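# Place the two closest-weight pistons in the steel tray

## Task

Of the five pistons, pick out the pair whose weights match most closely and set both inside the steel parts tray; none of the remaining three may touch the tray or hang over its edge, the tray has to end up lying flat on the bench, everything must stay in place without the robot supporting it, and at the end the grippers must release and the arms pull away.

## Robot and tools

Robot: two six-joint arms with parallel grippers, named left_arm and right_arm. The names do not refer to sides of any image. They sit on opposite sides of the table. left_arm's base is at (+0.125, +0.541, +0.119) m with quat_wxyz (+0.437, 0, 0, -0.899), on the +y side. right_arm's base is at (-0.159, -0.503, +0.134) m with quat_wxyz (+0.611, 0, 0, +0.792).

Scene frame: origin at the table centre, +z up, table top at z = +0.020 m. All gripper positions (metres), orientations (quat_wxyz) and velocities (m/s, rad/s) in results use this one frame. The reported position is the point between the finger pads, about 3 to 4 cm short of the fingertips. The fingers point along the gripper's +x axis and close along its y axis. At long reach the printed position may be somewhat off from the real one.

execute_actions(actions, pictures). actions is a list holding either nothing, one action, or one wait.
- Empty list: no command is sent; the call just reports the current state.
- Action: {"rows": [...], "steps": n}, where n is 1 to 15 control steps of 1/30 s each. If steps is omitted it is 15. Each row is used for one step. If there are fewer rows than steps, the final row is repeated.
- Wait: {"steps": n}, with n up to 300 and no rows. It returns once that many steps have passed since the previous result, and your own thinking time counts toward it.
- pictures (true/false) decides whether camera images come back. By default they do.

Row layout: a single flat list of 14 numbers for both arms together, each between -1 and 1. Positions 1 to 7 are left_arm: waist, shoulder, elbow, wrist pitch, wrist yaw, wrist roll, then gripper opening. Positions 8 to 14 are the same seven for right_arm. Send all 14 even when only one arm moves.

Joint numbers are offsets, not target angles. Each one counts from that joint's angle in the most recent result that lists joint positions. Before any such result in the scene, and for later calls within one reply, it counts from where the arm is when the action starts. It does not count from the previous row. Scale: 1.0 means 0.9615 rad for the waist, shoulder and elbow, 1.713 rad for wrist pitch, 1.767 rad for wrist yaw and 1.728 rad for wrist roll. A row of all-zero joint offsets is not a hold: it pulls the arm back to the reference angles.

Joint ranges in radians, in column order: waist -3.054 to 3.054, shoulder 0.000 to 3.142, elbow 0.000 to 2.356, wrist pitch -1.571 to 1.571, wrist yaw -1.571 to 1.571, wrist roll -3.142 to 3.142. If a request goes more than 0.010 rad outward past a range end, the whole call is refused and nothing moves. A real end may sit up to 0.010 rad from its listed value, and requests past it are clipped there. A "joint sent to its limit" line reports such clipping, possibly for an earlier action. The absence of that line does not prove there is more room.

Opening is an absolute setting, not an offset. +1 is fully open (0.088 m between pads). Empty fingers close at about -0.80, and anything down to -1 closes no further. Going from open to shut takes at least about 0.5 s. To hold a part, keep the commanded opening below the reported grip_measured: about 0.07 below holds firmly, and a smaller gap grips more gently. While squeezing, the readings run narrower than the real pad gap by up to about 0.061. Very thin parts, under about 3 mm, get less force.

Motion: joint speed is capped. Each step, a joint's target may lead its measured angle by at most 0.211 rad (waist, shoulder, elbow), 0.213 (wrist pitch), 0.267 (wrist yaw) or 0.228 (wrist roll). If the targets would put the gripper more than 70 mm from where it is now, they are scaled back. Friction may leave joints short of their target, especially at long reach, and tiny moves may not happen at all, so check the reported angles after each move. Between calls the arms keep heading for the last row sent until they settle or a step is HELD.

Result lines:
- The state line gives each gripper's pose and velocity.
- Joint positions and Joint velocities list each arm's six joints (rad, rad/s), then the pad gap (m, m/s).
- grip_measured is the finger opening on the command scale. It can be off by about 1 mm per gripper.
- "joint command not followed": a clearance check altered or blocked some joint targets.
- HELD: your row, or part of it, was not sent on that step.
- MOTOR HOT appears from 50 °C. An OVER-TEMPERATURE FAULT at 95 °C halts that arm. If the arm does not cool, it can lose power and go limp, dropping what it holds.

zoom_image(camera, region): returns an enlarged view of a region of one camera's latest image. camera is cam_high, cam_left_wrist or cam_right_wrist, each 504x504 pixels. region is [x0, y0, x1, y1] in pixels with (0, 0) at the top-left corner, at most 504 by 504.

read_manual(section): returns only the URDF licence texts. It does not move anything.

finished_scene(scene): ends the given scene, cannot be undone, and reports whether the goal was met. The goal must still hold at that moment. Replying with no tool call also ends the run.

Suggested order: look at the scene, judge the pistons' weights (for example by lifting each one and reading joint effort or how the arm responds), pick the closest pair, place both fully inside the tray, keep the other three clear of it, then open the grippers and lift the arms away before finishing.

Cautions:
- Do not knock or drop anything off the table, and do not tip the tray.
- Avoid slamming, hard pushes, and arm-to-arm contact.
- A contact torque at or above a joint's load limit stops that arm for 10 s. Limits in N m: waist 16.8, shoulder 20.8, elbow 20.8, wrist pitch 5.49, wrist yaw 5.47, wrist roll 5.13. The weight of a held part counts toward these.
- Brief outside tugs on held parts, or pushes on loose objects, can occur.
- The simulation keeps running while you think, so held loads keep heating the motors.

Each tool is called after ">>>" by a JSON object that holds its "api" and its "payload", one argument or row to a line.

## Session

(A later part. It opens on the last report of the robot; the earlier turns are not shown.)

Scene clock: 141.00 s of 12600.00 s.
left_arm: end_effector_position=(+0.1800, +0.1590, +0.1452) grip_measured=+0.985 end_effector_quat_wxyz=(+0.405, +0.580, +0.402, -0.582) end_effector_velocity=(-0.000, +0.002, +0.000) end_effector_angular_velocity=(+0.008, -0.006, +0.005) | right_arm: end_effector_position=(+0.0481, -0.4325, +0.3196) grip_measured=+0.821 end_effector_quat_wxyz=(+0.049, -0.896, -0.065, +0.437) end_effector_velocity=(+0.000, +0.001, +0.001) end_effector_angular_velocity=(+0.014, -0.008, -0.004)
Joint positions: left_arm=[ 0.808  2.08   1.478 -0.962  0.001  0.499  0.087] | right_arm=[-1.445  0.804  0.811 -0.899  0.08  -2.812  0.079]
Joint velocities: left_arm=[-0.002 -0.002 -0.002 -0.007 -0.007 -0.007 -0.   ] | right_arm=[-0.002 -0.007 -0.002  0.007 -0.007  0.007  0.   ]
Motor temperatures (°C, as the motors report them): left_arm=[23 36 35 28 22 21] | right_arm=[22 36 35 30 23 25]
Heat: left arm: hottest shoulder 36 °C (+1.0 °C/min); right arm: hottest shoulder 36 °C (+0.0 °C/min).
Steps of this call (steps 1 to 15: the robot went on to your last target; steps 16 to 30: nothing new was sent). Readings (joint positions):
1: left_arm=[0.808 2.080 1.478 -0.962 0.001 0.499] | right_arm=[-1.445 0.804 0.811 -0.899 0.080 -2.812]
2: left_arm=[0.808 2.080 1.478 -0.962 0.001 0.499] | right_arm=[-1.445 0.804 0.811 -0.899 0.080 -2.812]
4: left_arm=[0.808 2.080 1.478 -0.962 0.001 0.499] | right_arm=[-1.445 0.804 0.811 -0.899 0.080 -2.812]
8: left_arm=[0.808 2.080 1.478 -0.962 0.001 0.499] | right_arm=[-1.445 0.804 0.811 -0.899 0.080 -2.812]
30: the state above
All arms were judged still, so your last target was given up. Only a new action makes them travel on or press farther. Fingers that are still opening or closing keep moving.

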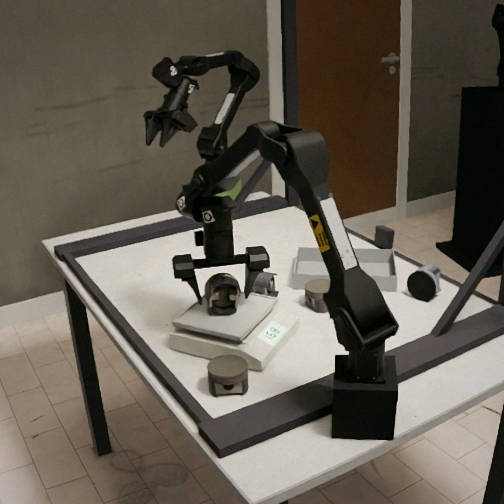

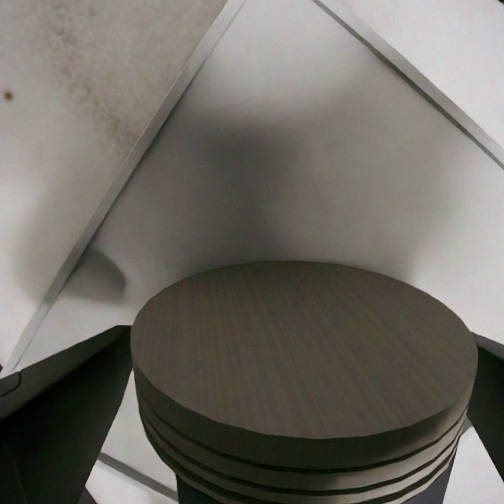

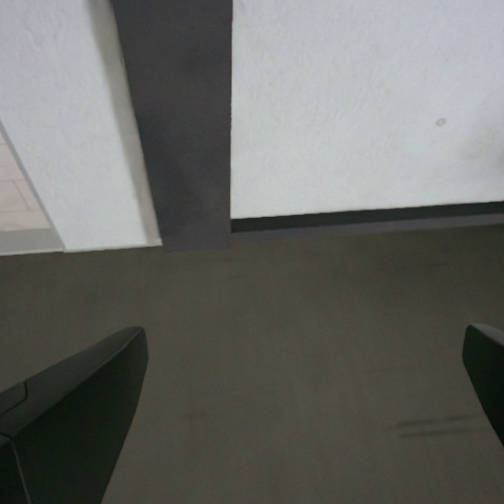

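>>> {"api": "execute_actions", "payload": {
  "actions": [
    {"rows":[[0,0,0,0,0,0,0.51,0,0,0,0,0,0,0.82]],"steps":11}
  ],
  "pictures": false
}}

>>> {"api": "execute_actions", "payload": {
  "actions": [
    {"rows":[[0,-0.025,0.02,-0.025,0,0,0.51,0,0,0,0,0,0,0.82],[0,-0.05,0.04,-0.05,0,0,0.51,0,0,0,0,0,0,0.82],[0,-0.07,0.06,-0.07,0,0,0.51,0,0,0,0,0,0,0.82],[0,-0.09,0.08,-0.09,0,0,0.51,0,0,0,0,0,0,0.82],[0,-0.105,0.096,-0.109,0,0,0.51,0,0,0,0,0,0,0.82],[0,-0.105,0.096,-0.109,0,0,0.51,0,0,0,0,0,0,0.82],[-0.04,-0.105,0.096,-0.109,0,0,0.51,0,0,0,0,0,0,0.82],[-0.1,-0.105,0.096,-0.109,0,0,0.51,0,0,0,0,0,0,0.82],[-0.17,-0.105,0.096,-0.109,0,0,0.51,0,0,0,0,0,0,0.82],[-0.25,-0.105,0.096,-0.109,0,0,0.51,0,0,0,0,0,0,0.82],[-0.94,-0.105,0.096,-0.109,0,0,0.51,0,0,0,0,0,0,0.82]],"steps":15}
  ],
  "pictures": false
}}

>>> {"api": "execute_actions", "payload": {
  "actions": [
    {"steps":22}
  ],
  "pictures": false
}}

Scene clock: 149.53 s of 12600.00 s.
left_arm: end_effector_position=(+0.1799, +0.1589, +0.1452) grip_measured=+0.588 end_effector_quat_wxyz=(+0.405, +0.579, +0.402, -0.582) end_effector_velocity=(+0.001, -0.003, +0.003) end_effector_angular_velocity=(-0.016, -0.010, +0.005) | right_arm: end_effector_position=(+0.0481, -0.4325, +0.3196) grip_measured=+0.821 end_effector_quat_wxyz=(+0.049, -0.896, -0.065, +0.437) end_effector_velocity=(-0.003, -0.003, -0.003) end_effector_angular_velocity=(-0.018, +0.017, -0.001)
Joint positions: left_arm=[ 0.808  2.08   1.478 -0.962  0.001  0.499  0.068] | right_arm=[-1.445  0.804  0.811 -0.899  0.08  -2.812  0.079]
Joint velocities: left_arm=[-0.002 -0.007  0.002  0.007 -0.007 -0.007 -0.   ] | right_arm=[-0.002 -0.002 -0.002 -0.022  0.007 -0.007 -0.   ]
Motor temperatures (°C, as the motors report them): left_arm=[23 37 35 28 22 21] | right_arm=[22 36 35 30 23 25]
Heat: left arm: hottest shoulder 37 °C (+1.0 °C/min); right arm: hottest shoulder 36 °C (+0.0 °C/min).
Steps of this call (steps 1 to 90: nothing new was sent; then 5.17 s passed at rest; steps 91 to 101: all 11 steps of this action). Readings (joint positions):
91: left_arm=[0.808 2.080 1.478 -0.962 0.001 0.499] | right_arm=[-1.445 0.804 0.811 -0.899 0.080 -2.812]
92: left_arm=[0.808 2.080 1.478 -0.962 0.001 0.499] | right_arm=[-1.445 0.804 0.811 -0.899 0.080 -2.812]
94: left_arm=[0.808 2.080 1.478 -0.962 0.001 0.499] | right_arm=[-1.445 0.804 0.811 -0.899 0.080 -2.812]
98: left_arm=[0.808 2.080 1.478 -0.962 0.001 0.499] | right_arm=[-1.445 0.804 0.811 -0.899 0.080 -2.812]
101: the state above

Scene clock: 150.03 s of 12600.00 s.
left_arm: end_effector_position=(+0.0543, +0.1705, +0.2014) grip_measured=+0.588 end_effector_quat_wxyz=(+0.305, +0.638, +0.298, -0.641) end_effector_velocity=(-0.627, +0.135, +0.000) end_effector_angular_velocity=(+0.066, -0.005, -1.705) | right_arm: end_effector_position=(+0.0481, -0.4325, +0.3196) grip_measured=+0.821 end_effector_quat_wxyz=(+0.049, -0.896, -0.065, +0.437) end_effector_velocity=(-0.004, -0.001, -0.002) end_effector_angular_velocity=(-0.015, +0.014, +0.019)
Joint positions: left_arm=[ 0.475  1.985  1.568 -1.142 -0.002  0.499  0.068] | right_arm=[-1.445  0.804  0.811 -0.899  0.08  -2.812  0.079]
Joint velocities: left_arm=[-1.697 -0.002 -0.002 -0.066  0.007  0.007 -0.   ] | right_arm=[-0.002 -0.002  0.002 -0.022 -0.007 -0.022 -0.001]
Motor temperatures (°C, as the motors report them): left_arm=[23 37 35 28 22 21] | right_arm=[22 36 35 30 23 25]
Heat: left arm: hottest shoulder 37 °C (+1.0 °C/min); right arm: hottest shoulder 36 °C (+0.0 °C/min).
Steps of this call (steps 1 to 15: all 15 steps of this action). Readings (joint positions):
1: left_arm=[0.808 2.079 1.480 -0.968 0.001 0.499] | right_arm=[-1.445 0.804 0.811 -0.899 0.080 -2.812]
2: left_arm=[0.808 2.077 1.486 -0.987 0.001 0.499] | right_arm=[-1.445 0.804 0.811 -0.899 0.080 -2.812]
4: left_arm=[0.808 2.065 1.502 -1.051 0.001 0.499] | right_arm=[-1.445 0.804 0.811 -0.899 0.080 -2.812]
8: left_arm=[0.797 2.011 1.546 -1.126 -0.004 0.499] | right_arm=[-1.445 0.804 0.811 -0.899 0.080 -2.812]
15: the state above

Scene clock: 150.77 s of 12600.00 s.
left_arm: end_effector_position=(-0.1339, +0.2685, +0.2013) grip_measured=+0.588 end_effector_quat_wxyz=(+0.111, +0.696, +0.109, -0.701) end_effector_velocity=(-0.003, +0.003, -0.001) end_effector_angular_velocity=(+0.003, +0.007, -0.000) | right_arm: end_effector_position=(+0.0481, -0.4325, +0.3196) grip_measured=+0.821 end_effector_quat_wxyz=(+0.049, -0.896, -0.065, +0.437) end_effector_velocity=(-0.002, -0.000, -0.002) end_effector_angular_velocity=(-0.002, +0.008, +0.008)
Joint positions: left_arm=[-0.094  1.985  1.568 -1.147  0.002  0.499  0.068] | right_arm=[-1.445  0.804  0.811 -0.899  0.08  -2.812  0.079]
Joint velocities: left_arm=[-0.007 -0.002 -0.007  0.007  0.007 -0.007  0.   ] | right_arm=[-0.002 -0.002 -0.002 -0.007 -0.007 -0.007 -0.   ]
Motor temperatures (°C, as the motors report them): left_arm=[23 37 35 28 22 21] | right_arm=[22 36 35 30 23 25]
Heat: left arm: hottest shoulder 37 °C (+1.0 °C/min); right arm: hottest shoulder 36 °C (+0.0 °C/min).
Steps of this call (steps 1 to 22: the robot went on to your last target). Readings (joint positions):
1: left_arm=[0.419 1.985 1.568 -1.143 -0.002 0.499] | right_arm=[-1.445 0.804 0.811 -0.899 0.080 -2.812]
2: left_arm=[0.362 1.985 1.568 -1.143 -0.002 0.499] | right_arm=[-1.445 0.804 0.811 -0.899 0.080 -2.812]
4: left_arm=[0.249 1.985 1.568 -1.143 -0.001 0.499] | right_arm=[-1.445 0.804 0.811 -0.899 0.080 -2.812]
8: left_arm=[0.026 1.985 1.568 -1.143 -0.001 0.499] | right_arm=[-1.445 0.804 0.811 -0.899 0.080 -2.812]
22: the state above

>>> {"api": "execute_actions", "payload": {
  "actions": [
    {"rows":[[0,0.01,-0.05,0.033,0,0,0.51,0,0,0,0,0,0,0.82],[0,0.025,-0.1,0.068,0,0,0.51,0,0,0,0,0,0,0.82],[0,0.045,-0.15,0.105,0,0,0.51,0,0,0,0,0,0,0.82],[0,0.065,-0.195,0.14,0,0,0.51,0,0,0,0,0,0,0.82],[0,0.085,-0.235,0.175,0,0,0.51,0,0,0,0,0,0,0.82],[0,0.105,-0.265,0.2,0,0,0.51,0,0,0,0,0,0,0.82],[0,0.115,-0.285,0.22,0,0,0.51,0,0,0,0,0,0,0.82],[0,0.122,-0.295,0.228,0,0,0.51,0,0,0,0,0,0,0.82],[0,0.126,-0.3,0.232,0,0,0.51,0,0,0,0,0,0,0.82],[0,0.13,-0.303,0.236,0,0,0.51,0,0,0,0,0,0,0.82],[0,0.135,-0.306,0.24,0,0,0.51,0,0,0,0,0,0,0.82],[0,0.14,-0.31,0.244,0,0,0.51,0,0,0,0,0,0,0.82],[0,0.145,-0.313,0.248,0,0,0.51,0,0,0,0,0,0,0.82],[0,0.15,-0.317,0.252,0,0,0.51,0,0,0,0,0,0,0.82],[0,0.157,-0.322,0.255,0,0,0.51,0,0,0,0,0,0,0.82]],"steps":15}
  ],
  "pictures": false
}}

>>> {"api": "execute_actions", "payload": {
  "actions": [
    {"steps":10}
  ],
  "pictures": false
}}

Scene clock: 157.80 s of 12600.00 s.
left_arm: end_effector_position=(-0.1259, +0.2768, +0.0869) grip_measured=+0.588 end_effector_quat_wxyz=(+0.109, +0.698, +0.110, -0.699) end_effector_velocity=(-0.039, -0.041, -0.003) end_effector_angular_velocity=(-0.202, +0.181, +0.020) | right_arm: end_effector_position=(+0.0481, -0.4325, +0.3196) grip_measured=+0.821 end_effector_quat_wxyz=(+0.049, -0.896, -0.065, +0.437) end_effector_velocity=(-0.004, -0.001, -0.004) end_effector_angular_velocity=(-0.007, +0.021, +0.008)
Joint positions: left_arm=[-0.094  2.116  1.273 -0.729  0.002  0.499  0.068] | right_arm=[-1.445  0.804  0.811 -0.899  0.08  -2.812  0.079]
Joint velocities: left_arm=[-0.002 -0.002 -0.017  0.286 -0.007 -0.022 -0.   ] | right_arm=[-0.002 -0.002 -0.002 -0.022 -0.007 -0.007 -0.   ]
Motor temperatures (°C, as the motors report them): left_arm=[23 38 35 28 22 21] | right_arm=[22 35 35 30 23 25]
Heat: left arm: hottest shoulder 38 °C (+2.0 °C/min); right arm: hottest shoulder 35 °C (-1.0 °C/min).
Steps of this call (steps 1 to 30: the robot went on to your last target; steps 31 to 100: nothing new was sent; then 3.20 s passed at rest; steps 101 to 115: all 15 steps of this action). Readings (joint positions):
101: left_arm=[-0.094 1.985 1.561 -1.137 0.002 0.499] | right_arm=[-1.445 0.804 0.811 -0.899 0.080 -2.812]
102: left_arm=[-0.094 1.985 1.542 -1.106 0.002 0.499] | right_arm=[-1.445 0.804 0.811 -0.899 0.080 -2.812]
104: left_arm=[-0.094 1.990 1.483 -1.013 0.002 0.499] | right_arm=[-1.445 0.804 0.811 -0.899 0.080 -2.812]
108: left_arm=[-0.094 2.060 1.347 -0.832 0.002 0.499] | right_arm=[-1.445 0.804 0.811 -0.899 0.080 -2.812]
115: the state above

Scene clock: 158.13 s of 12600.00 s.
left_arm: end_effector_position=(-0.1261, +0.2766, +0.0831) grip_measured=+0.588 end_effector_quat_wxyz=(+0.110, +0.697, +0.110, -0.700) end_effector_velocity=(-0.001, -0.001, +0.002) end_effector_angular_velocity=(-0.014, +0.003, +0.005) | right_arm: end_effector_position=(+0.0481, -0.4325, +0.3196) grip_measured=+0.821 end_effector_quat_wxyz=(+0.049, -0.896, -0.065, +0.437) end_effector_velocity=(-0.002, -0.000, -0.001) end_effector_angular_velocity=(-0.009, +0.001, +0.019)
Joint positions: left_arm=[-0.094  2.123  1.266 -0.712  0.002  0.499  0.068] | right_arm=[-1.445  0.804  0.811 -0.899  0.08  -2.812  0.079]
Joint velocities: left_arm=[-0.002 -0.007 -0.002  0.007 -0.007 -0.007 -0.   ] | right_arm=[-0.002 -0.007 -0.002 -0.007 -0.007 -0.022 -0.   ]
Motor temperatures (°C, as the motors report them): left_arm=[23 38 35 28 22 21] | right_arm=[22 35 35 30 23 25]
Heat: left arm: hottest shoulder 38 °C (+2.0 °C/min); right arm: hottest shoulder 35 °C (-1.0 °C/min).
Steps of this call (steps 1 to 10: the robot went on to your last target). Readings (joint positions):
1: left_arm=[-0.094 2.116 1.273 -0.722 0.002 0.499] | right_arm=[-1.445 0.804 0.811 -0.899 0.080 -2.812]
2: left_arm=[-0.094 2.116 1.273 -0.718 0.002 0.499] | right_arm=[-1.445 0.804 0.811 -0.899 0.080 -2.812]
4: left_arm=[-0.094 2.118 1.270 -0.716 0.002 0.499] | right_arm=[-1.445 0.804 0.811 -0.899 0.080 -2.812]
8: left_arm=[-0.094 2.123 1.266 -0.714 0.002 0.499] | right_arm=[-1.445 0.804 0.811 -0.899 0.080 -2.812]
10: the state above

>>> {"api": "execute_actions", "payload": {
  "actions": [
    {"rows":[[0,0,0,0,0,0,1,0,0,0,0,0,0,0.82]],"steps":8}
  ],
  "pictures": false
}}

>>> {"api": "execute_actions", "payload": {
  "actions": [
    {"rows":[[0,-0.04,0.03,-0.04,0,0,1,0,0,0,0,0,0,0.82],[0,-0.08,0.07,-0.08,0,0,1,0,0,0,0,0,0,0.82],[0,-0.11,0.12,-0.125,0,0,1,0,0,0,0,0,0,0.82],[0,-0.13,0.18,-0.17,0,0,1,0,0,0,0,0,0,0.82],[0,-0.13,0.22,-0.19,0,0,1,0,0,0,0,0,0,0.82],[0,-0.13,0.22,-0.19,0,0,1,0,0,0,0,0,0,0.82],[0,-0.13,0.22,-0.19,0,0,1,0,0,0,0,0,0,0.82],[0,-0.13,0.22,-0.19,0,0,1,0,0,0,0,0,0,0.82],[0,-0.13,0.22,-0.19,0,0,1,0,0,0,0,0,0,0.82],[-0.03,-0.08,0.32,-0.22,0,-0.03,1,0,0,0,0,0,0,0.82],[-0.06,-0.02,0.42,-0.245,0,-0.06,1,0,0,0,0,0,0,0.82],[-0.09,0.05,0.52,-0.265,0,-0.09,1,0,0,0,0,0,0,0.82],[-0.12,0.12,0.62,-0.28,0,-0.12,1,0,0,0,0,0,0,0.82],[-0.15,0.19,0.72,-0.3,0,-0.15,1,0,0,0,0,0,0,0.82],[-0.18,0.22,0.82,-0.33,0,-0.197,1,0,0,0,0,0,0,0.82]],"steps":15}
  ],
  "pictures": false
}}

>>> {"api": "execute_actions", "payload": {
  "actions": [
    {"steps":15}
  ]
}}

Scene clock: 172.57 s of 12600.00 s.
left_arm: end_effector_position=(-0.1261, +0.2766, +0.0831) grip_measured=+0.964 end_effector_quat_wxyz=(+0.110, +0.697, +0.110, -0.700) end_effector_velocity=(-0.001, +0.002, -0.001) end_effector_angular_velocity=(+0.003, +0.007, +0.005) | right_arm: end_effector_position=(+0.0481, -0.4325, +0.3196) grip_measured=+0.821 end_effector_quat_wxyz=(+0.049, -0.896, -0.065, +0.437) end_effector_velocity=(-0.001, -0.002, +0.000) end_effector_angular_velocity=(-0.011, -0.001, -0.001)
Joint positions: left_arm=[-0.094  2.123  1.266 -0.712  0.002  0.499  0.086] | right_arm=[-1.445  0.804  0.811 -0.899  0.08  -2.812  0.079]
Joint velocities: left_arm=[-0.002 -0.002 -0.007  0.007  0.007 -0.007  0.013] | right_arm=[-0.002 -0.002  0.002 -0.007  0.007 -0.007 -0.   ]
Motor temperatures (°C, as the motors report them): left_arm=[23 37 34 28 22 21] | right_arm=[22 35 35 30 23 25]
Heat: left arm: hottest shoulder 37 °C (+1.0 °C/min); right arm: hottest shoulder 35 °C (-1.0 °C/min).
Steps of this call (steps 1 to 30: the robot went on to your last target; steps 31 to 100: nothing new was sent; then 10.83 s passed at rest; steps 101 to 108: all 8 steps of this action). Readings (joint positions):
101: left_arm=[-0.094 2.123 1.266 -0.712 0.002 0.499] | right_arm=[-1.445 0.804 0.811 -0.899 0.080 -2.812]
102: left_arm=[-0.094 2.123 1.266 -0.712 0.002 0.499] | right_arm=[-1.445 0.804 0.811 -0.899 0.080 -2.812]
104: left_arm=[-0.094 2.123 1.266 -0.712 0.002 0.499] | right_arm=[-1.445 0.804 0.811 -0.899 0.080 -2.812]
108: the state above

Scene clock: 173.07 s of 12600.00 s.
left_arm: end_effector_position=(-0.1924, +0.2605, +0.1813) grip_measured=+0.985 end_effector_quat_wxyz=(+0.153, +0.690, +0.152, -0.691) end_effector_velocity=(-0.398, +0.132, -0.124) end_effector_angular_velocity=(+0.418, -0.460, +0.884) | right_arm: end_effector_position=(+0.0481, -0.4325, +0.3196) grip_measured=+0.821 end_effector_quat_wxyz=(+0.049, -0.896, -0.065, +0.437) end_effector_velocity=(-0.002, -0.000, -0.001) end_effector_angular_velocity=(-0.000, +0.003, +0.008)
Joint positions: left_arm=[-0.182  2.194  1.805 -1.181 -0.001  0.288  0.087] | right_arm=[-1.445  0.804  0.811 -0.899  0.08  -2.812  0.079]
Joint velocities: left_arm=[-0.852  1.541  1.995 -1.077  0.007 -1.736 -0.   ] | right_arm=[-0.002 -0.007 -0.002 -0.007 -0.007 -0.007 -0.   ]
Motor temperatures (°C, as the motors report them): left_arm=[23 37 34 28 22 21] | right_arm=[22 35 35 30 23 25]
Heat: left arm: hottest shoulder 37 °C (+1.0 °C/min); right arm: hottest shoulder 35 °C (-1.0 °C/min).
Steps of this call (steps 1 to 15: all 15 steps of this action). Readings (joint positions):
1: left_arm=[-0.094 2.121 1.270 -0.724 0.002 0.499] | right_arm=[-1.445 0.804 0.811 -0.899 0.080 -2.812]
2: left_arm=[-0.094 2.113 1.282 -0.761 0.002 0.499] | right_arm=[-1.445 0.804 0.811 -0.899 0.080 -2.812]
4: left_arm=[-0.094 2.087 1.326 -0.875 0.002 0.499] | right_arm=[-1.445 0.804 0.811 -0.899 0.080 -2.812]
8: left_arm=[-0.094 2.016 1.451 -0.992 0.002 0.499] | right_arm=[-1.445 0.804 0.811 -0.899 0.080 -2.812]
15: the state above

Scene clock: 173.57 s of 12600.00 s.
left_arm: end_effector_position=(-0.2423, +0.2690, +0.1892) grip_measured=+0.985 end_effector_quat_wxyz=(+0.169, +0.679, +0.165, -0.695) end_effector_velocity=(+0.002, +0.002, +0.001) end_effector_angular_velocity=(-0.001, -0.010, +0.005) | right_arm: end_effector_position=(+0.0481, -0.4325, +0.3196) grip_measured=+0.821 end_effector_quat_wxyz=(+0.049, -0.896, -0.065, +0.437) end_effector_velocity=(-0.002, +0.001, -0.002) end_effector_angular_velocity=(-0.002, +0.008, +0.013)
Joint positions: left_arm=[-0.267  2.321  2.049 -1.275  0.004  0.162  0.087] | right_arm=[-1.445  0.804  0.811 -0.899  0.08  -2.812  0.079]
Joint velocities: left_arm=[-0.002 -0.007 -0.007 -0.007 -0.007 -0.007 -0.   ] | right_arm=[ 0.002 -0.002 -0.002 -0.007 -0.007 -0.007  0.   ]
Motor temperatures (°C, as the motors report them): left_arm=[23 37 34 28 22 21] | right_arm=[22 35 35 30 23 25]
Heat: left arm: hottest shoulder 37 °C (+1.0 °C/min); right arm: hottest shoulder 35 °C (-1.0 °C/min).
Steps of this call (steps 1 to 15: the robot went on to your last target). Readings (joint positions):
1: left_arm=[-0.210 2.238 1.868 -1.215 -0.001 0.245] | right_arm=[-1.445 0.804 0.811 -0.899 0.080 -2.812]
2: left_arm=[-0.236 2.275 1.920 -1.236 0.001 0.217] | right_arm=[-1.445 0.804 0.811 -0.899 0.080 -2.812]
4: left_arm=[-0.272 2.316 1.983 -1.253 0.004 0.187] | right_arm=[-1.445 0.804 0.811 -0.899 0.080 -2.812]
8: left_arm=[-0.282 2.321 2.038 -1.270 0.004 0.167] | right_arm=[-1.445 0.804 0.811 -0.899 0.080 -2.812]
15: the state above

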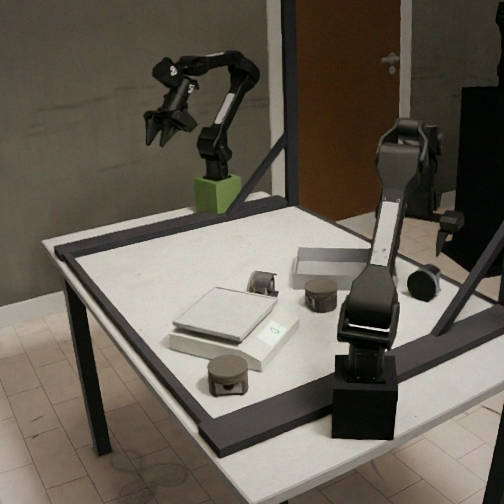

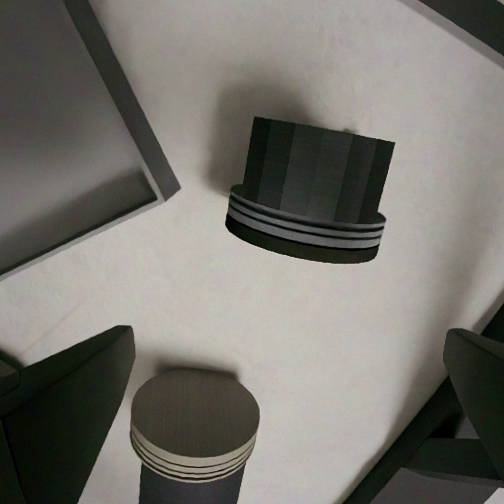

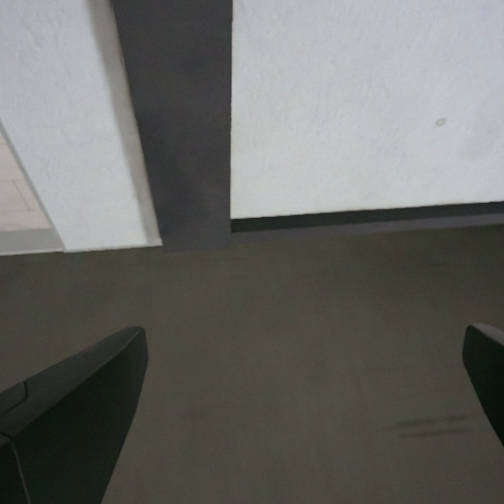

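>>> {"api": "execute_actions", "payload": {
  "actions": [
    {"rows":[[-0.02,0.03,0.02,0.01,0,0.04,1,0,0,0,0,0,0,0.82],[-0.042,0.06,0.02,0.02,0,0.093,1,0,0,0,0,0,0,0.82],[-0.042,0.09,0.02,0.03,0,0.093,1,0,0,0,0,0,0,0.82],[-0.042,0.12,0.02,0.041,0,0.093,1,0,0,0,0,0,0,0.82]],"steps":15}
  ]
}}

Scene clock: 179.90 s of 12600.00 s.
left_arm: end_effector_position=(-0.2655, +0.2772, +0.1474) grip_measured=+0.985 end_effector_quat_wxyz=(+0.097, +0.698, +0.097, -0.703) end_effector_velocity=(-0.001, -0.001, +0.003) end_effector_angular_velocity=(-0.013, +0.006, -0.010) | right_arm: end_effector_position=(+0.0481, -0.4325, +0.3196) grip_measured=+0.821 end_effector_quat_wxyz=(+0.049, -0.896, -0.065, +0.437) end_effector_velocity=(-0.002, -0.000, -0.002) end_effector_angular_velocity=(-0.002, +0.008, +0.008)
Joint positions: left_arm=[-0.311  2.427  2.069 -1.206  0.002  0.319  0.087] | right_arm=[-1.445  0.804  0.811 -0.899  0.08  -2.812  0.079]
Joint velocities: left_arm=[-0.002 -0.007 -0.002  0.007 -0.007  0.007  0.   ] | right_arm=[-0.002 -0.002 -0.002 -0.007 -0.007 -0.007  0.   ]
Motor temperatures (°C, as the motors report them): left_arm=[23 38 35 27 22 21] | right_arm=[22 35 35 30 23 25]
Heat: left arm: hottest shoulder 38 °C (+2.0 °C/min); right arm: hottest shoulder 35 °C (-1.0 °C/min).
Steps of this call (steps 1 to 15: the robot went on to your last target; steps 16 to 90: nothing new was sent; then 2.83 s passed at rest; steps 91 to 105: all 15 steps of this action). Readings (joint positions):
91: left_arm=[-0.268 2.322 2.051 -1.275 0.003 0.174] | right_arm=[-1.445 0.804 0.811 -0.899 0.080 -2.812]
92: left_arm=[-0.271 2.328 2.053 -1.270 0.002 0.215] | right_arm=[-1.445 0.804 0.811 -0.899 0.080 -2.812]
94: left_arm=[-0.284 2.353 2.064 -1.238 0.002 0.275] | right_arm=[-1.445 0.804 0.811 -0.899 0.080 -2.812]
98: left_arm=[-0.309 2.409 2.069 -1.215 0.002 0.311] | right_arm=[-1.445 0.804 0.811 -0.899 0.080 -2.812]
105: the state above

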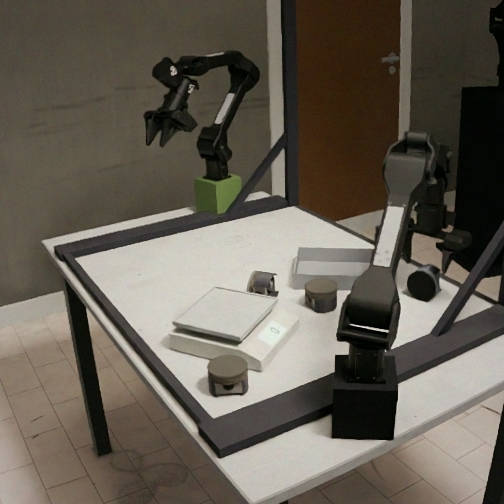

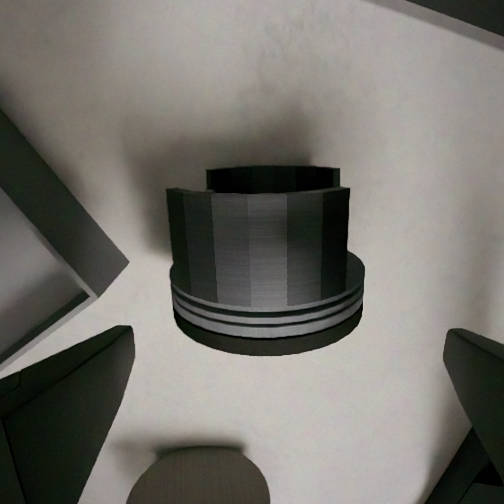

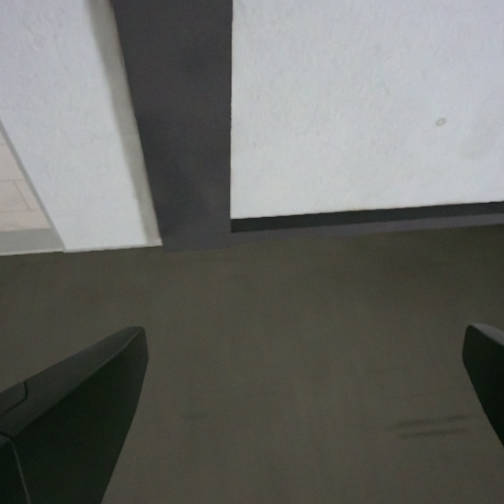

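>>> {"api": "execute_actions", "payload": {
  "actions": [
    {"rows":[[0.009,0.005,-0.03,0.016,0,0,1,0,0,0,0,0,0,0.82],[0.009,0.012,-0.055,0.033,0,0,1,0,0,0,0,0,0,0.82],[0.009,0.02,-0.08,0.05,0,0,1,0,0,0,0,0,0,0.82],[0.009,0.03,-0.105,0.067,0,0,1,0,0,0,0,0,0,0.82],[0.009,0.04,-0.13,0.084,0,0,1,0,0,0,0,0,0,0.82],[0.009,0.048,-0.152,0.1,0,0,1,0,0,0,0,0,0,0.82],[0.009,0.055,-0.172,0.114,0,0,1,0,0,0,0,0,0,0.82]],"steps":15}
  ]
}}

Scene clock: 186.17 s of 12600.00 s.
left_arm: end_effector_position=(-0.2589, +0.2782, +0.0894) grip_measured=+0.985 end_effector_quat_wxyz=(+0.098, +0.701, +0.100, -0.699) end_effector_velocity=(-0.010, -0.010, +0.000) end_effector_angular_velocity=(-0.055, +0.042, +0.019) | right_arm: end_effector_position=(+0.0481, -0.4325, +0.3196) grip_measured=+0.821 end_effector_quat_wxyz=(+0.049, -0.896, -0.065, +0.437) end_effector_velocity=(-0.001, -0.002, -0.001) end_effector_angular_velocity=(-0.012, +0.003, -0.001)
Joint positions: left_arm=[-0.305  2.47   1.911 -1.016  0.002  0.32   0.087] | right_arm=[-1.445  0.804  0.811 -0.899  0.08  -2.812  0.079]
Joint velocities: left_arm=[-0.002 -0.002 -0.002  0.066 -0.022 -0.022 -0.   ] | right_arm=[-0.002 -0.002 -0.002 -0.007  0.007 -0.007 -0.   ]
Motor temperatures (°C, as the motors report them): left_arm=[23 39 35 27 22 21] | right_arm=[22 35 35 30 23 25]
Heat: left arm: hottest shoulder 39 °C (+3.0 °C/min); right arm: hottest shoulder 35 °C (-1.0 °C/min).
Steps of this call (steps 1 to 15: the robot went on to your last target; steps 16 to 90: nothing new was sent; then 2.77 s passed at rest; steps 91 to 105: all 15 steps of this action). Readings (joint positions):
91: left_arm=[-0.311 2.427 2.067 -1.201 0.002 0.320] | right_arm=[-1.445 0.804 0.811 -0.899 0.080 -2.812]
92: left_arm=[-0.310 2.427 2.058 -1.187 0.002 0.320] | right_arm=[-1.445 0.804 0.811 -0.899 0.080 -2.812]
94: left_arm=[-0.308 2.427 2.029 -1.142 0.002 0.320] | right_arm=[-1.445 0.804 0.811 -0.899 0.080 -2.812]
98: left_arm=[-0.305 2.443 1.949 -1.049 0.002 0.320] | right_arm=[-1.445 0.804 0.811 -0.899 0.080 -2.812]
105: the state above

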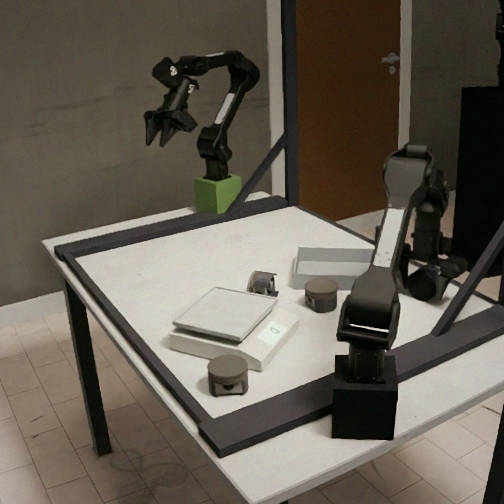

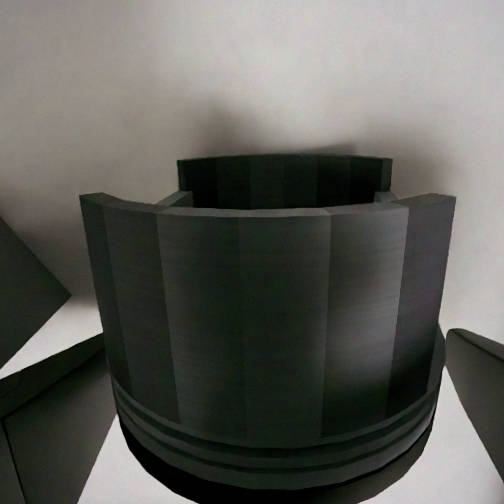

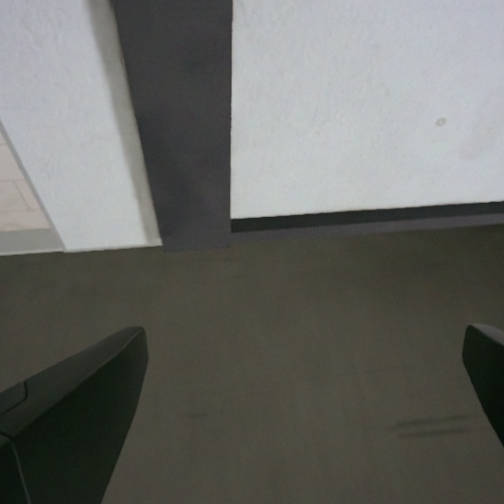

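>>> {"api": "execute_actions", "payload": {
  "actions": [
    {"rows":[[0,0,0,0.003,0,0,0.51,0,0,0,0,0,0,0.82]],"steps":11}
  ],
  "pictures": false
}}

>>> {"api": "execute_actions", "payload": {
  "actions": [
    {"rows":[[0,-0.025,0.025,-0.027,0,0,0.51,0,0,0,0,0,0,0.82],[0,-0.05,0.05,-0.055,0,0,0.51,0,0,0,0,0,0,0.82],[0,-0.08,0.075,-0.085,0,0,0.51,0,0,0,0,0,0,0.82],[0,-0.11,0.1,-0.115,0,0,0.51,0,0,0,0,0,0,0.82],[0,-0.14,0.125,-0.145,0,0,0.51,0,0,0,0,0,0,0.82],[0,-0.17,0.145,-0.17,0,0,0.51,0,0,0,0,0,0,0.82],[0,-0.17,0.145,-0.17,0,0,0.51,0,0,0,0,0,0,0.82],[0,-0.17,0.145,-0.17,0,0,0.51,0,0,0,0,0,0,0.82],[0,-0.17,0.145,-0.17,0,0,0.51,0,0,0,0,0,0,0.82],[0,-0.17,0.145,-0.17,0,0,0.51,0,0,0,0,0,0,0.82],[0.03,-0.22,0.1,-0.17,0,0,0.51,0,0,0,0,0,0,0.82],[0.07,-0.27,0.04,-0.165,0,0,0.51,0,0,0,0,0,0,0.82],[0.12,-0.32,-0.03,-0.155,0,0,0.51,0,0,0,0,0,0,0.82],[0.17,-0.37,-0.1,-0.145,0,0,0.51,0,0,0,0,0,0,0.82],[0.99,-0.51,-0.36,-0.08,0,0,0.51,0,0,0,0,0,0,0.82]],"steps":15}
  ],
  "pictures": false
}}

>>> {"api": "execute_actions", "payload": {
  "actions": [
    {"steps":30}
  ]
}}

Scene clock: 195.30 s of 12600.00 s.
left_arm: end_effector_position=(-0.2596, +0.2776, +0.0894) grip_measured=+0.592 end_effector_quat_wxyz=(+0.098, +0.700, +0.099, -0.701) end_effector_velocity=(-0.002, +0.001, +0.001) end_effector_angular_velocity=(+0.002, +0.010, +0.005) | right_arm: end_effector_position=(+0.0481, -0.4325, +0.3196) grip_measured=+0.821 end_effector_quat_wxyz=(+0.049, -0.896, -0.065, +0.437) end_effector_velocity=(-0.001, -0.002, -0.001) end_effector_angular_velocity=(-0.012, +0.003, -0.001)
Joint positions: left_arm=[-0.305  2.47   1.911 -1.011  0.002  0.32   0.068] | right_arm=[-1.445  0.804  0.811 -0.899  0.08  -2.812  0.079]
Joint velocities: left_arm=[-0.002 -0.002 -0.002  0.007  0.007 -0.007  0.   ] | right_arm=[-0.002 -0.002 -0.002 -0.007  0.007 -0.007  0.   ]
Motor temperatures (°C, as the motors report them): left_arm=[23 40 35 27 22 21] | right_arm=[22 35 35 30 23 25]
Heat: left arm: hottest shoulder 40 °C (+3.0 °C/min); right arm: hottest shoulder 35 °C (-1.0 °C/min).
Steps of this call (steps 1 to 15: the robot went on to your last target; steps 16 to 90: nothing new was sent; then 5.77 s passed at rest; steps 91 to 101: all 11 steps of this action). Readings (joint positions):
91: left_arm=[-0.305 2.470 1.911 -1.012 0.002 0.320] | right_arm=[-1.445 0.804 0.811 -0.899 0.080 -2.812]
92: left_arm=[-0.305 2.470 1.911 -1.012 0.001 0.320] | right_arm=[-1.445 0.804 0.811 -0.899 0.080 -2.812]
94: left_arm=[-0.305 2.470 1.911 -1.012 0.002 0.320] | right_arm=[-1.445 0.804 0.811 -0.899 0.080 -2.812]
98: left_arm=[-0.305 2.470 1.911 -1.012 0.002 0.320] | right_arm=[-1.445 0.804 0.811 -0.899 0.080 -2.812]
101: the state above

Scene clock: 195.80 s of 12600.00 s.
left_arm: end_effector_position=(-0.2108, +0.2758, +0.2127) grip_measured=+0.592 end_effector_quat_wxyz=(+0.125, +0.685, +0.122, -0.707) end_effector_velocity=(+0.421, -0.245, +0.124) end_effector_angular_velocity=(-0.215, +0.282, +1.069) | right_arm: end_effector_position=(+0.0481, -0.4325, +0.3196) grip_measured=+0.821 end_effector_quat_wxyz=(+0.049, -0.896, -0.065, +0.437) end_effector_velocity=(-0.002, -0.000, -0.002) end_effector_angular_velocity=(+0.007, +0.010, -0.004)
Joint positions: left_arm=[-0.234  2.174  1.898 -1.266  0.011  0.32   0.068] | right_arm=[-1.445  0.804  0.811 -0.899  0.08  -2.812  0.079]
Joint velocities: left_arm=[ 1.062 -1.17  -1.38   0.564  0.007 -0.007 -0.   ] | right_arm=[-0.002 -0.002 -0.002 -0.007 -0.007  0.007 -0.   ]
Motor temperatures (°C, as the motors report them): left_arm=[23 40 35 27 22 21] | right_arm=[22 35 35 30 23 25]
Heat: left arm: hottest shoulder 40 °C (+3.0 °C/min); right arm: hottest shoulder 35 °C (-1.0 °C/min).
Steps of this call (steps 1 to 15: all 15 steps of this action). Readings (joint positions):
1: left_arm=[-0.305 2.470 1.914 -1.016 0.002 0.320] | right_arm=[-1.445 0.804 0.811 -0.899 0.080 -2.812]
2: left_arm=[-0.305 2.469 1.923 -1.038 0.002 0.320] | right_arm=[-1.445 0.804 0.811 -0.899 0.080 -2.812]
4: left_arm=[-0.305 2.456 1.945 -1.118 0.002 0.320] | right_arm=[-1.445 0.804 0.811 -0.899 0.080 -2.812]
8: left_arm=[-0.305 2.386 2.002 -1.254 0.002 0.320] | right_arm=[-1.445 0.804 0.811 -0.899 0.080 -2.812]
15: the state above

Scene clock: 196.80 s of 12600.00 s.
left_arm: end_effector_position=(+0.1175, +0.1644, +0.1971) grip_measured=+0.592 end_effector_quat_wxyz=(+0.407, +0.578, +0.410, -0.577) end_effector_velocity=(-0.002, -0.001, +0.000) end_effector_angular_velocity=(-0.007, +0.007, +0.020) | right_arm: end_effector_position=(+0.0481, -0.4325, +0.3196) grip_measured=+0.821 end_effector_quat_wxyz=(+0.049, -0.896, -0.065, +0.437) end_effector_velocity=(-0.002, +0.002, -0.001) end_effector_angular_velocity=(-0.000, +0.010, +0.028)
Joint positions: left_arm=[ 0.645  2.     1.572 -1.148  0.001  0.32   0.068] | right_arm=[-1.445  0.804  0.811 -0.899  0.08  -2.812  0.079]
Joint velocities: left_arm=[-0.002 -0.002 -0.002  0.007  0.007 -0.022 -0.   ] | right_arm=[-0.002  0.002  0.002 -0.007 -0.022 -0.022 -0.   ]
Motor temperatures (°C, as the motors report them): left_arm=[23 40 35 27 22 21] | right_arm=[22 35 35 30 23 25]
Heat: left arm: hottest shoulder 40 °C (+4.0 °C/min); right arm: hottest shoulder 35 °C (-1.0 °C/min).
Steps of this call (steps 1 to 30: the robot went on to your last target). Readings (joint positions):
1: left_arm=[-0.195 2.137 1.851 -1.237 0.011 0.320] | right_arm=[-1.445 0.804 0.811 -0.899 0.080 -2.812]
2: left_arm=[-0.150 2.107 1.807 -1.208 0.010 0.320] | right_arm=[-1.445 0.804 0.811 -0.899 0.080 -2.812]
4: left_arm=[-0.053 2.054 1.725 -1.181 0.006 0.320] | right_arm=[-1.445 0.804 0.811 -0.899 0.080 -2.812]
8: left_arm=[0.156 2.015 1.619 -1.161 0.004 0.320] | right_arm=[-1.445 0.804 0.811 -0.899 0.080 -2.812]
30: the state above

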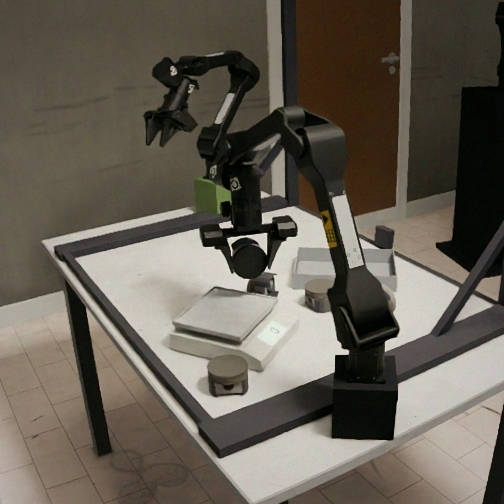

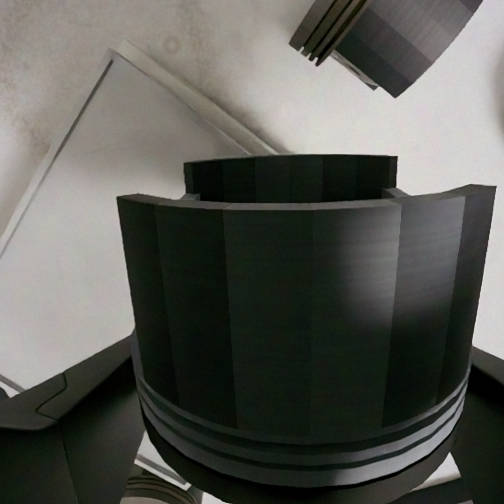

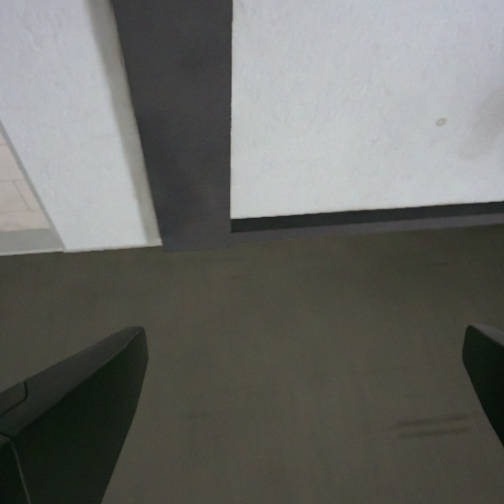

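>>> {"api": "execute_actions", "payload": {
  "actions": [
    {"rows":[[0.05,0,0,0,0,0,0.51,0,0,0,0,0,0,0.82],[0.1,0,0,0,0,0,0.51,0,0,0,0,0,0,0.82],[0.15,0,0,0,0,0,0.51,0,0,0,0,0,0,0.82],[0.182,0,-0.03,0.017,0,0,0.51,0,0,0,0,0,0,0.82],[0.182,0,-0.06,0.034,0,0,0.51,0,0,0,0,0,0,0.82],[0.182,0,-0.09,0.05,0,0,0.51,0,0,0,0,0,0,0.82],[0.182,0,-0.12,0.067,0,0,0.51,0,0,0,0,0,0,0.82],[0.182,0,-0.15,0.084,0,0,0.51,0,0,0,0,0,0,0.82],[0.182,0,-0.175,0.098,0,0,0.51,0,0,0,0,0,0,0.82],[0.182,0,-0.195,0.11,0,0,0.51,0,0,0,0,0,0,0.82],[0.182,0,-0.21,0.118,0,0,0.51,0,0,0,0,0,0,0.82],[0.182,0,-0.22,0.124,0,0,0.51,0,0,0,0,0,0,0.82],[0.182,0,-0.23,0.13,0,0,0.51,0,0,0,0,0,0,0.82],[0.182,0,-0.24,0.135,0,0,0.51,0,0,0,0,0,0,0.82],[0.182,0,-0.25,0.14,0,0,0.51,0,0,0,0,0,0,0.82]],"steps":15}
  ],
  "pictures": false
}}

>>> {"api": "execute_actions", "payload": {
  "actions": [
    {"steps":12}
  ]
}}

Scene clock: 205.93 s of 12600.00 s.
left_arm: end_effector_position=(+0.1816, +0.1838, +0.1463) grip_measured=+0.592 end_effector_quat_wxyz=(+0.456, +0.540, +0.458, -0.538) end_effector_velocity=(-0.026, +0.016, -0.067) end_effector_angular_velocity=(-0.040, -0.014, -0.059) | right_arm: end_effector_position=(+0.0481, -0.4325, +0.3196) grip_measured=+0.821 end_effector_quat_wxyz=(+0.049, -0.896, -0.065, +0.437) end_effector_velocity=(+0.001, +0.003, +0.000) end_effector_angular_velocity=(+0.003, +0.001, +0.028)
Joint positions: left_arm=[ 0.822  2.     1.362 -0.936 -0.     0.32   0.068] | right_arm=[-1.445  0.804  0.811 -0.899  0.08  -2.812  0.079]
Joint velocities: left_arm=[-0.066 -0.002 -0.291  0.33  -0.007 -0.007 -0.   ] | right_arm=[-0.002  0.007  0.002  0.007 -0.022 -0.022 -0.   ]
Motor temperatures (°C, as the motors report them): left_arm=[23 41 35 27 22 21] | right_arm=[22 35 35 30 23 25]
Heat: left arm: hottest shoulder 41 °C (+4.0 °C/min); right arm: hottest shoulder 35 °C (-1.0 °C/min).
Steps of this call (steps 1 to 15: the robot went on to your last target; steps 16 to 90: nothing new was sent; then 5.63 s passed at rest; steps 91 to 105: all 15 steps of this action). Readings (joint positions):
91: left_arm=[0.648 2.000 1.572 -1.148 0.003 0.320] | right_arm=[-1.445 0.804 0.811 -0.899 0.080 -2.812]
92: left_arm=[0.658 2.000 1.572 -1.148 0.007 0.320] | right_arm=[-1.445 0.804 0.811 -0.899 0.080 -2.812]
94: left_arm=[0.708 2.000 1.569 -1.142 0.010 0.320] | right_arm=[-1.445 0.804 0.811 -0.899 0.080 -2.812]
98: left_arm=[0.826 2.000 1.500 -1.057 -0.007 0.320] | right_arm=[-1.445 0.804 0.811 -0.899 0.080 -2.812]
105: the state above

Scene clock: 206.33 s of 12600.00 s.
left_arm: end_effector_position=(+0.1813, +0.1849, +0.1430) grip_measured=+0.592 end_effector_quat_wxyz=(+0.457, +0.540, +0.457, -0.539) end_effector_velocity=(+0.000, +0.000, +0.001) end_effector_angular_velocity=(-0.006, -0.008, +0.020) | right_arm: end_effector_position=(+0.0481, -0.4325, +0.3196) grip_measured=+0.821 end_effector_quat_wxyz=(+0.049, -0.896, -0.065, +0.437) end_effector_velocity=(-0.001, -0.002, -0.001) end_effector_angular_velocity=(-0.004, +0.006, -0.013)
Joint positions: left_arm=[ 0.821  1.999  1.346 -0.918 -0.001  0.32   0.068] | right_arm=[-1.445  0.804  0.811 -0.899  0.08  -2.812  0.079]
Joint velocities: left_arm=[-0.002 -0.007 -0.007  0.007 -0.007 -0.022  0.   ] | right_arm=[-0.002 -0.002 -0.002 -0.007  0.007  0.007 -0.   ]
Motor temperatures (°C, as the motors report them): left_arm=[23 41 35 27 22 21] | right_arm=[22 35 35 30 23 25]
Heat: left arm: hottest shoulder 41 °C (+4.0 °C/min); right arm: hottest shoulder 35 °C (-1.0 °C/min).
Steps of this call (steps 1 to 12: the robot went on to your last target). Readings (joint positions):
1: left_arm=[0.821 2.000 1.355 -0.928 -0.001 0.320] | right_arm=[-1.445 0.804 0.811 -0.899 0.080 -2.812]
2: left_arm=[0.821 2.000 1.352 -0.925 -0.001 0.320] | right_arm=[-1.445 0.804 0.811 -0.899 0.080 -2.812]
4: left_arm=[0.821 2.000 1.349 -0.921 -0.001 0.320] | right_arm=[-1.445 0.804 0.811 -0.899 0.080 -2.812]
8: left_arm=[0.821 1.999 1.347 -0.919 -0.001 0.320] | right_arm=[-1.445 0.804 0.811 -0.899 0.080 -2.812]
12: the state above

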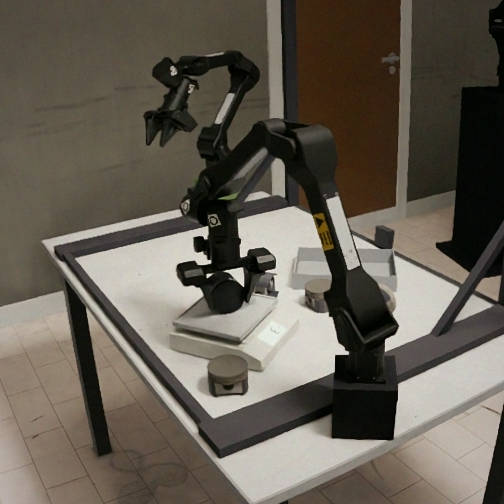

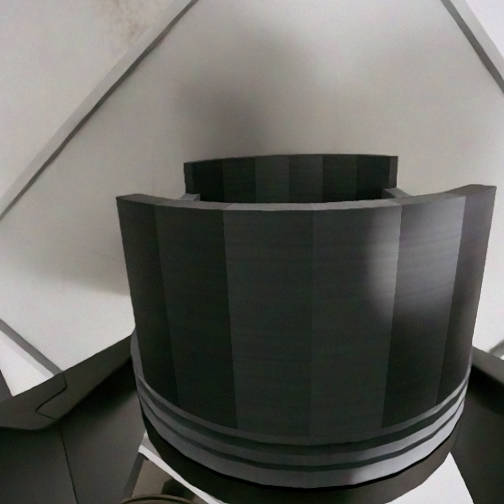

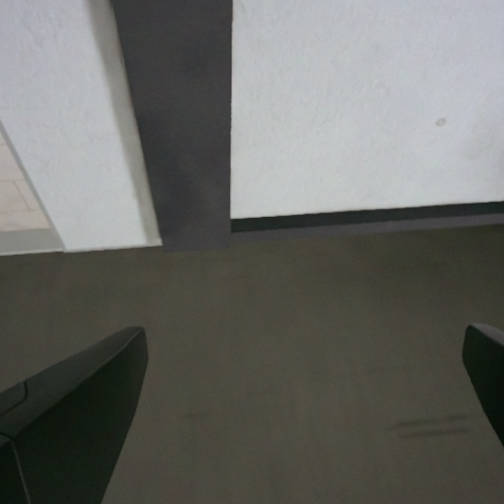

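>>> {"api": "execute_actions", "payload": {
  "actions": [
    {"rows":[[0,0,0,0,0,0,1,0,0,0,0,0,0,0.82]],"steps":15}
  ],
  "pictures": false
}}

>>> {"api": "execute_actions", "payload": {
  "actions": [
    {"steps":30}
  ]
}}

>>> {"api": "zoom_image", "payload": {
  "camera": "cam_high",
  "region": [240,305,310,360]
}}

Scene clock: 210.47 s of 12600.00 s.
left_arm: end_effector_position=(+0.1813, +0.1844, +0.1431) grip_measured=+0.983 end_effector_quat_wxyz=(+0.458, +0.539, +0.457, -0.540) end_effector_velocity=(+0.002, +0.003, +0.000) end_effector_angular_velocity=(+0.011, -0.021, -0.010) | right_arm: end_effector_position=(+0.0481, -0.4325, +0.3196) grip_measured=+0.821 end_effector_quat_wxyz=(+0.049, -0.896, -0.065, +0.437) end_effector_velocity=(+0.001, -0.001, +0.002) end_effector_angular_velocity=(-0.005, -0.015, -0.001)
Joint positions: left_arm=[ 0.821  1.999  1.346 -0.916 -0.001  0.32   0.087] | right_arm=[-1.445  0.804  0.811 -0.899  0.08  -2.812  0.079]
Joint velocities: left_arm=[-0.002 -0.002 -0.002 -0.007 -0.022  0.007  0.001] | right_arm=[-0.002 -0.007 -0.002  0.007  0.007 -0.007  0.   ]
Motor temperatures (°C, as the motors report them): left_arm=[23 41 34 27 22 21] | right_arm=[22 35 35 30 23 25]
Heat: left arm: hottest shoulder 41 °C (+4.0 °C/min); right arm: hottest shoulder 35 °C (-1.0 °C/min).
Steps of this call (steps 1 to 30: the robot went on to your last target; steps 31 to 100: nothing new was sent; then 0.30 s passed at rest; steps 101 to 115: all 15 steps of this action). Readings (joint positions):
101: left_arm=[0.821 1.999 1.346 -0.918 -0.001 0.320] | right_arm=[-1.445 0.804 0.811 -0.899 0.080 -2.812]
102: left_arm=[0.821 1.999 1.346 -0.915 -0.001 0.320] | right_arm=[-1.445 0.804 0.811 -0.899 0.080 -2.812]
104: left_arm=[0.821 1.999 1.346 -0.915 -0.001 0.320] | right_arm=[-1.445 0.804 0.811 -0.899 0.080 -2.812]
108: left_arm=[0.821 1.999 1.346 -0.915 -0.001 0.320] | right_arm=[-1.445 0.804 0.811 -0.899 0.080 -2.812]
115: the state above

Scene clock: 211.47 s of 12600.00 s.
left_arm: end_effector_position=(+0.1813, +0.1844, +0.1431) grip_measured=+0.985 end_effector_quat_wxyz=(+0.458, +0.539, +0.457, -0.540) end_effector_velocity=(-0.001, +0.008, +0.002) end_effector_angular_velocity=(+0.030, +0.012, +0.010) | right_arm: end_effector_position=(+0.0481, -0.4325, +0.3196) grip_measured=+0.821 end_effector_quat_wxyz=(+0.049, -0.896, -0.065, +0.437) end_effector_velocity=(+0.001, +0.001, +0.000) end_effector_angular_velocity=(+0.004, -0.006, +0.008)
Joint positions: left_arm=[ 0.821  1.999  1.346 -0.916 -0.001  0.32   0.087] | right_arm=[-1.445  0.804  0.811 -0.899  0.08  -2.812  0.079]
Joint velocities: left_arm=[ 0.002 -0.007 -0.002 -0.037  0.007 -0.007 -0.   ] | right_arm=[-0.002 -0.002 -0.002  0.007 -0.007 -0.007 -0.   ]
Motor temperatures (°C, as the motors report them): left_arm=[23 41 34 27 22 21] | right_arm=[22 35 35 30 23 25]
Heat: left arm: hottest shoulder 41 °C (+4.0 °C/min); right arm: hottest shoulder 35 °C (-1.0 °C/min).
Steps of this call (steps 1 to 15: the robot went on to your last target; steps 16 to 30: nothing new was sent). Readings (joint positions):
1: left_arm=[0.821 1.999 1.346 -0.916 -0.001 0.320] | right_arm=[-1.445 0.804 0.811 -0.899 0.080 -2.812]
2: left_arm=[0.821 1.999 1.346 -0.916 -0.001 0.320] | right_arm=[-1.445 0.804 0.811 -0.899 0.080 -2.812]
4: left_arm=[0.821 1.999 1.346 -0.916 -0.001 0.320] | right_arm=[-1.445 0.804 0.811 -0.899 0.080 -2.812]
8: left_arm=[0.821 1.999 1.346 -0.916 -0.001 0.320] | right_arm=[-1.445 0.804 0.811 -0.899 0.080 -2.812]
30: the state above
All arms were judged still, so your last target was given up. Only a new action makes them travel on or press farther. Fingers that are still opening or closing keep moving.

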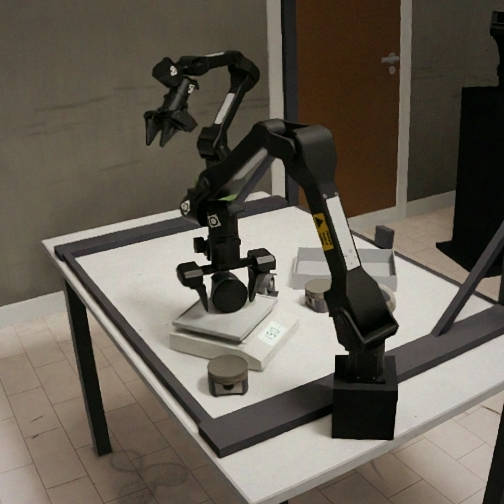

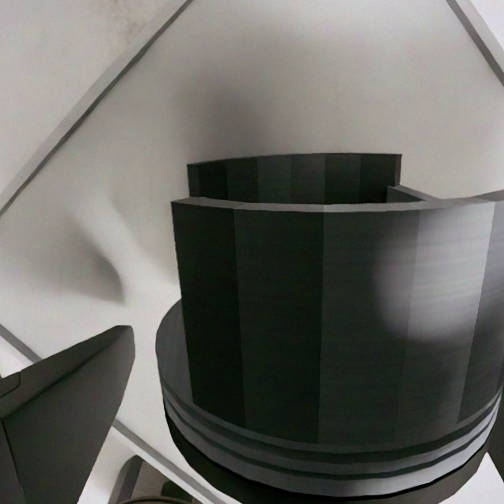

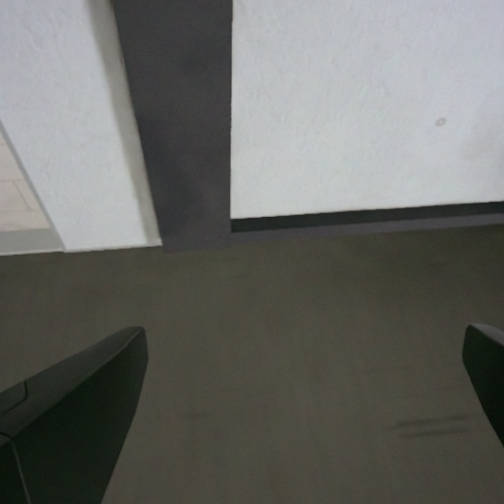

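Region (240, 305, 310, 360) of cam_high's 504x504 image, scaled by 7.200, with more detail than that image has; it fills the top 396 rows of this view, and the rest is white.

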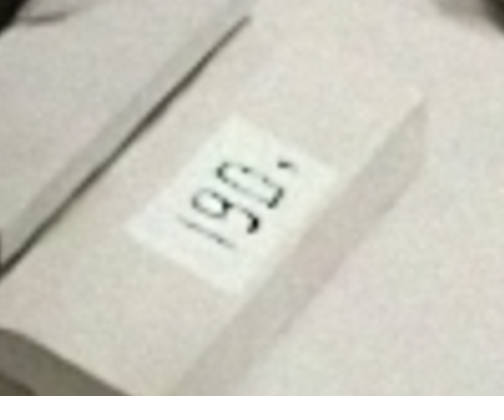

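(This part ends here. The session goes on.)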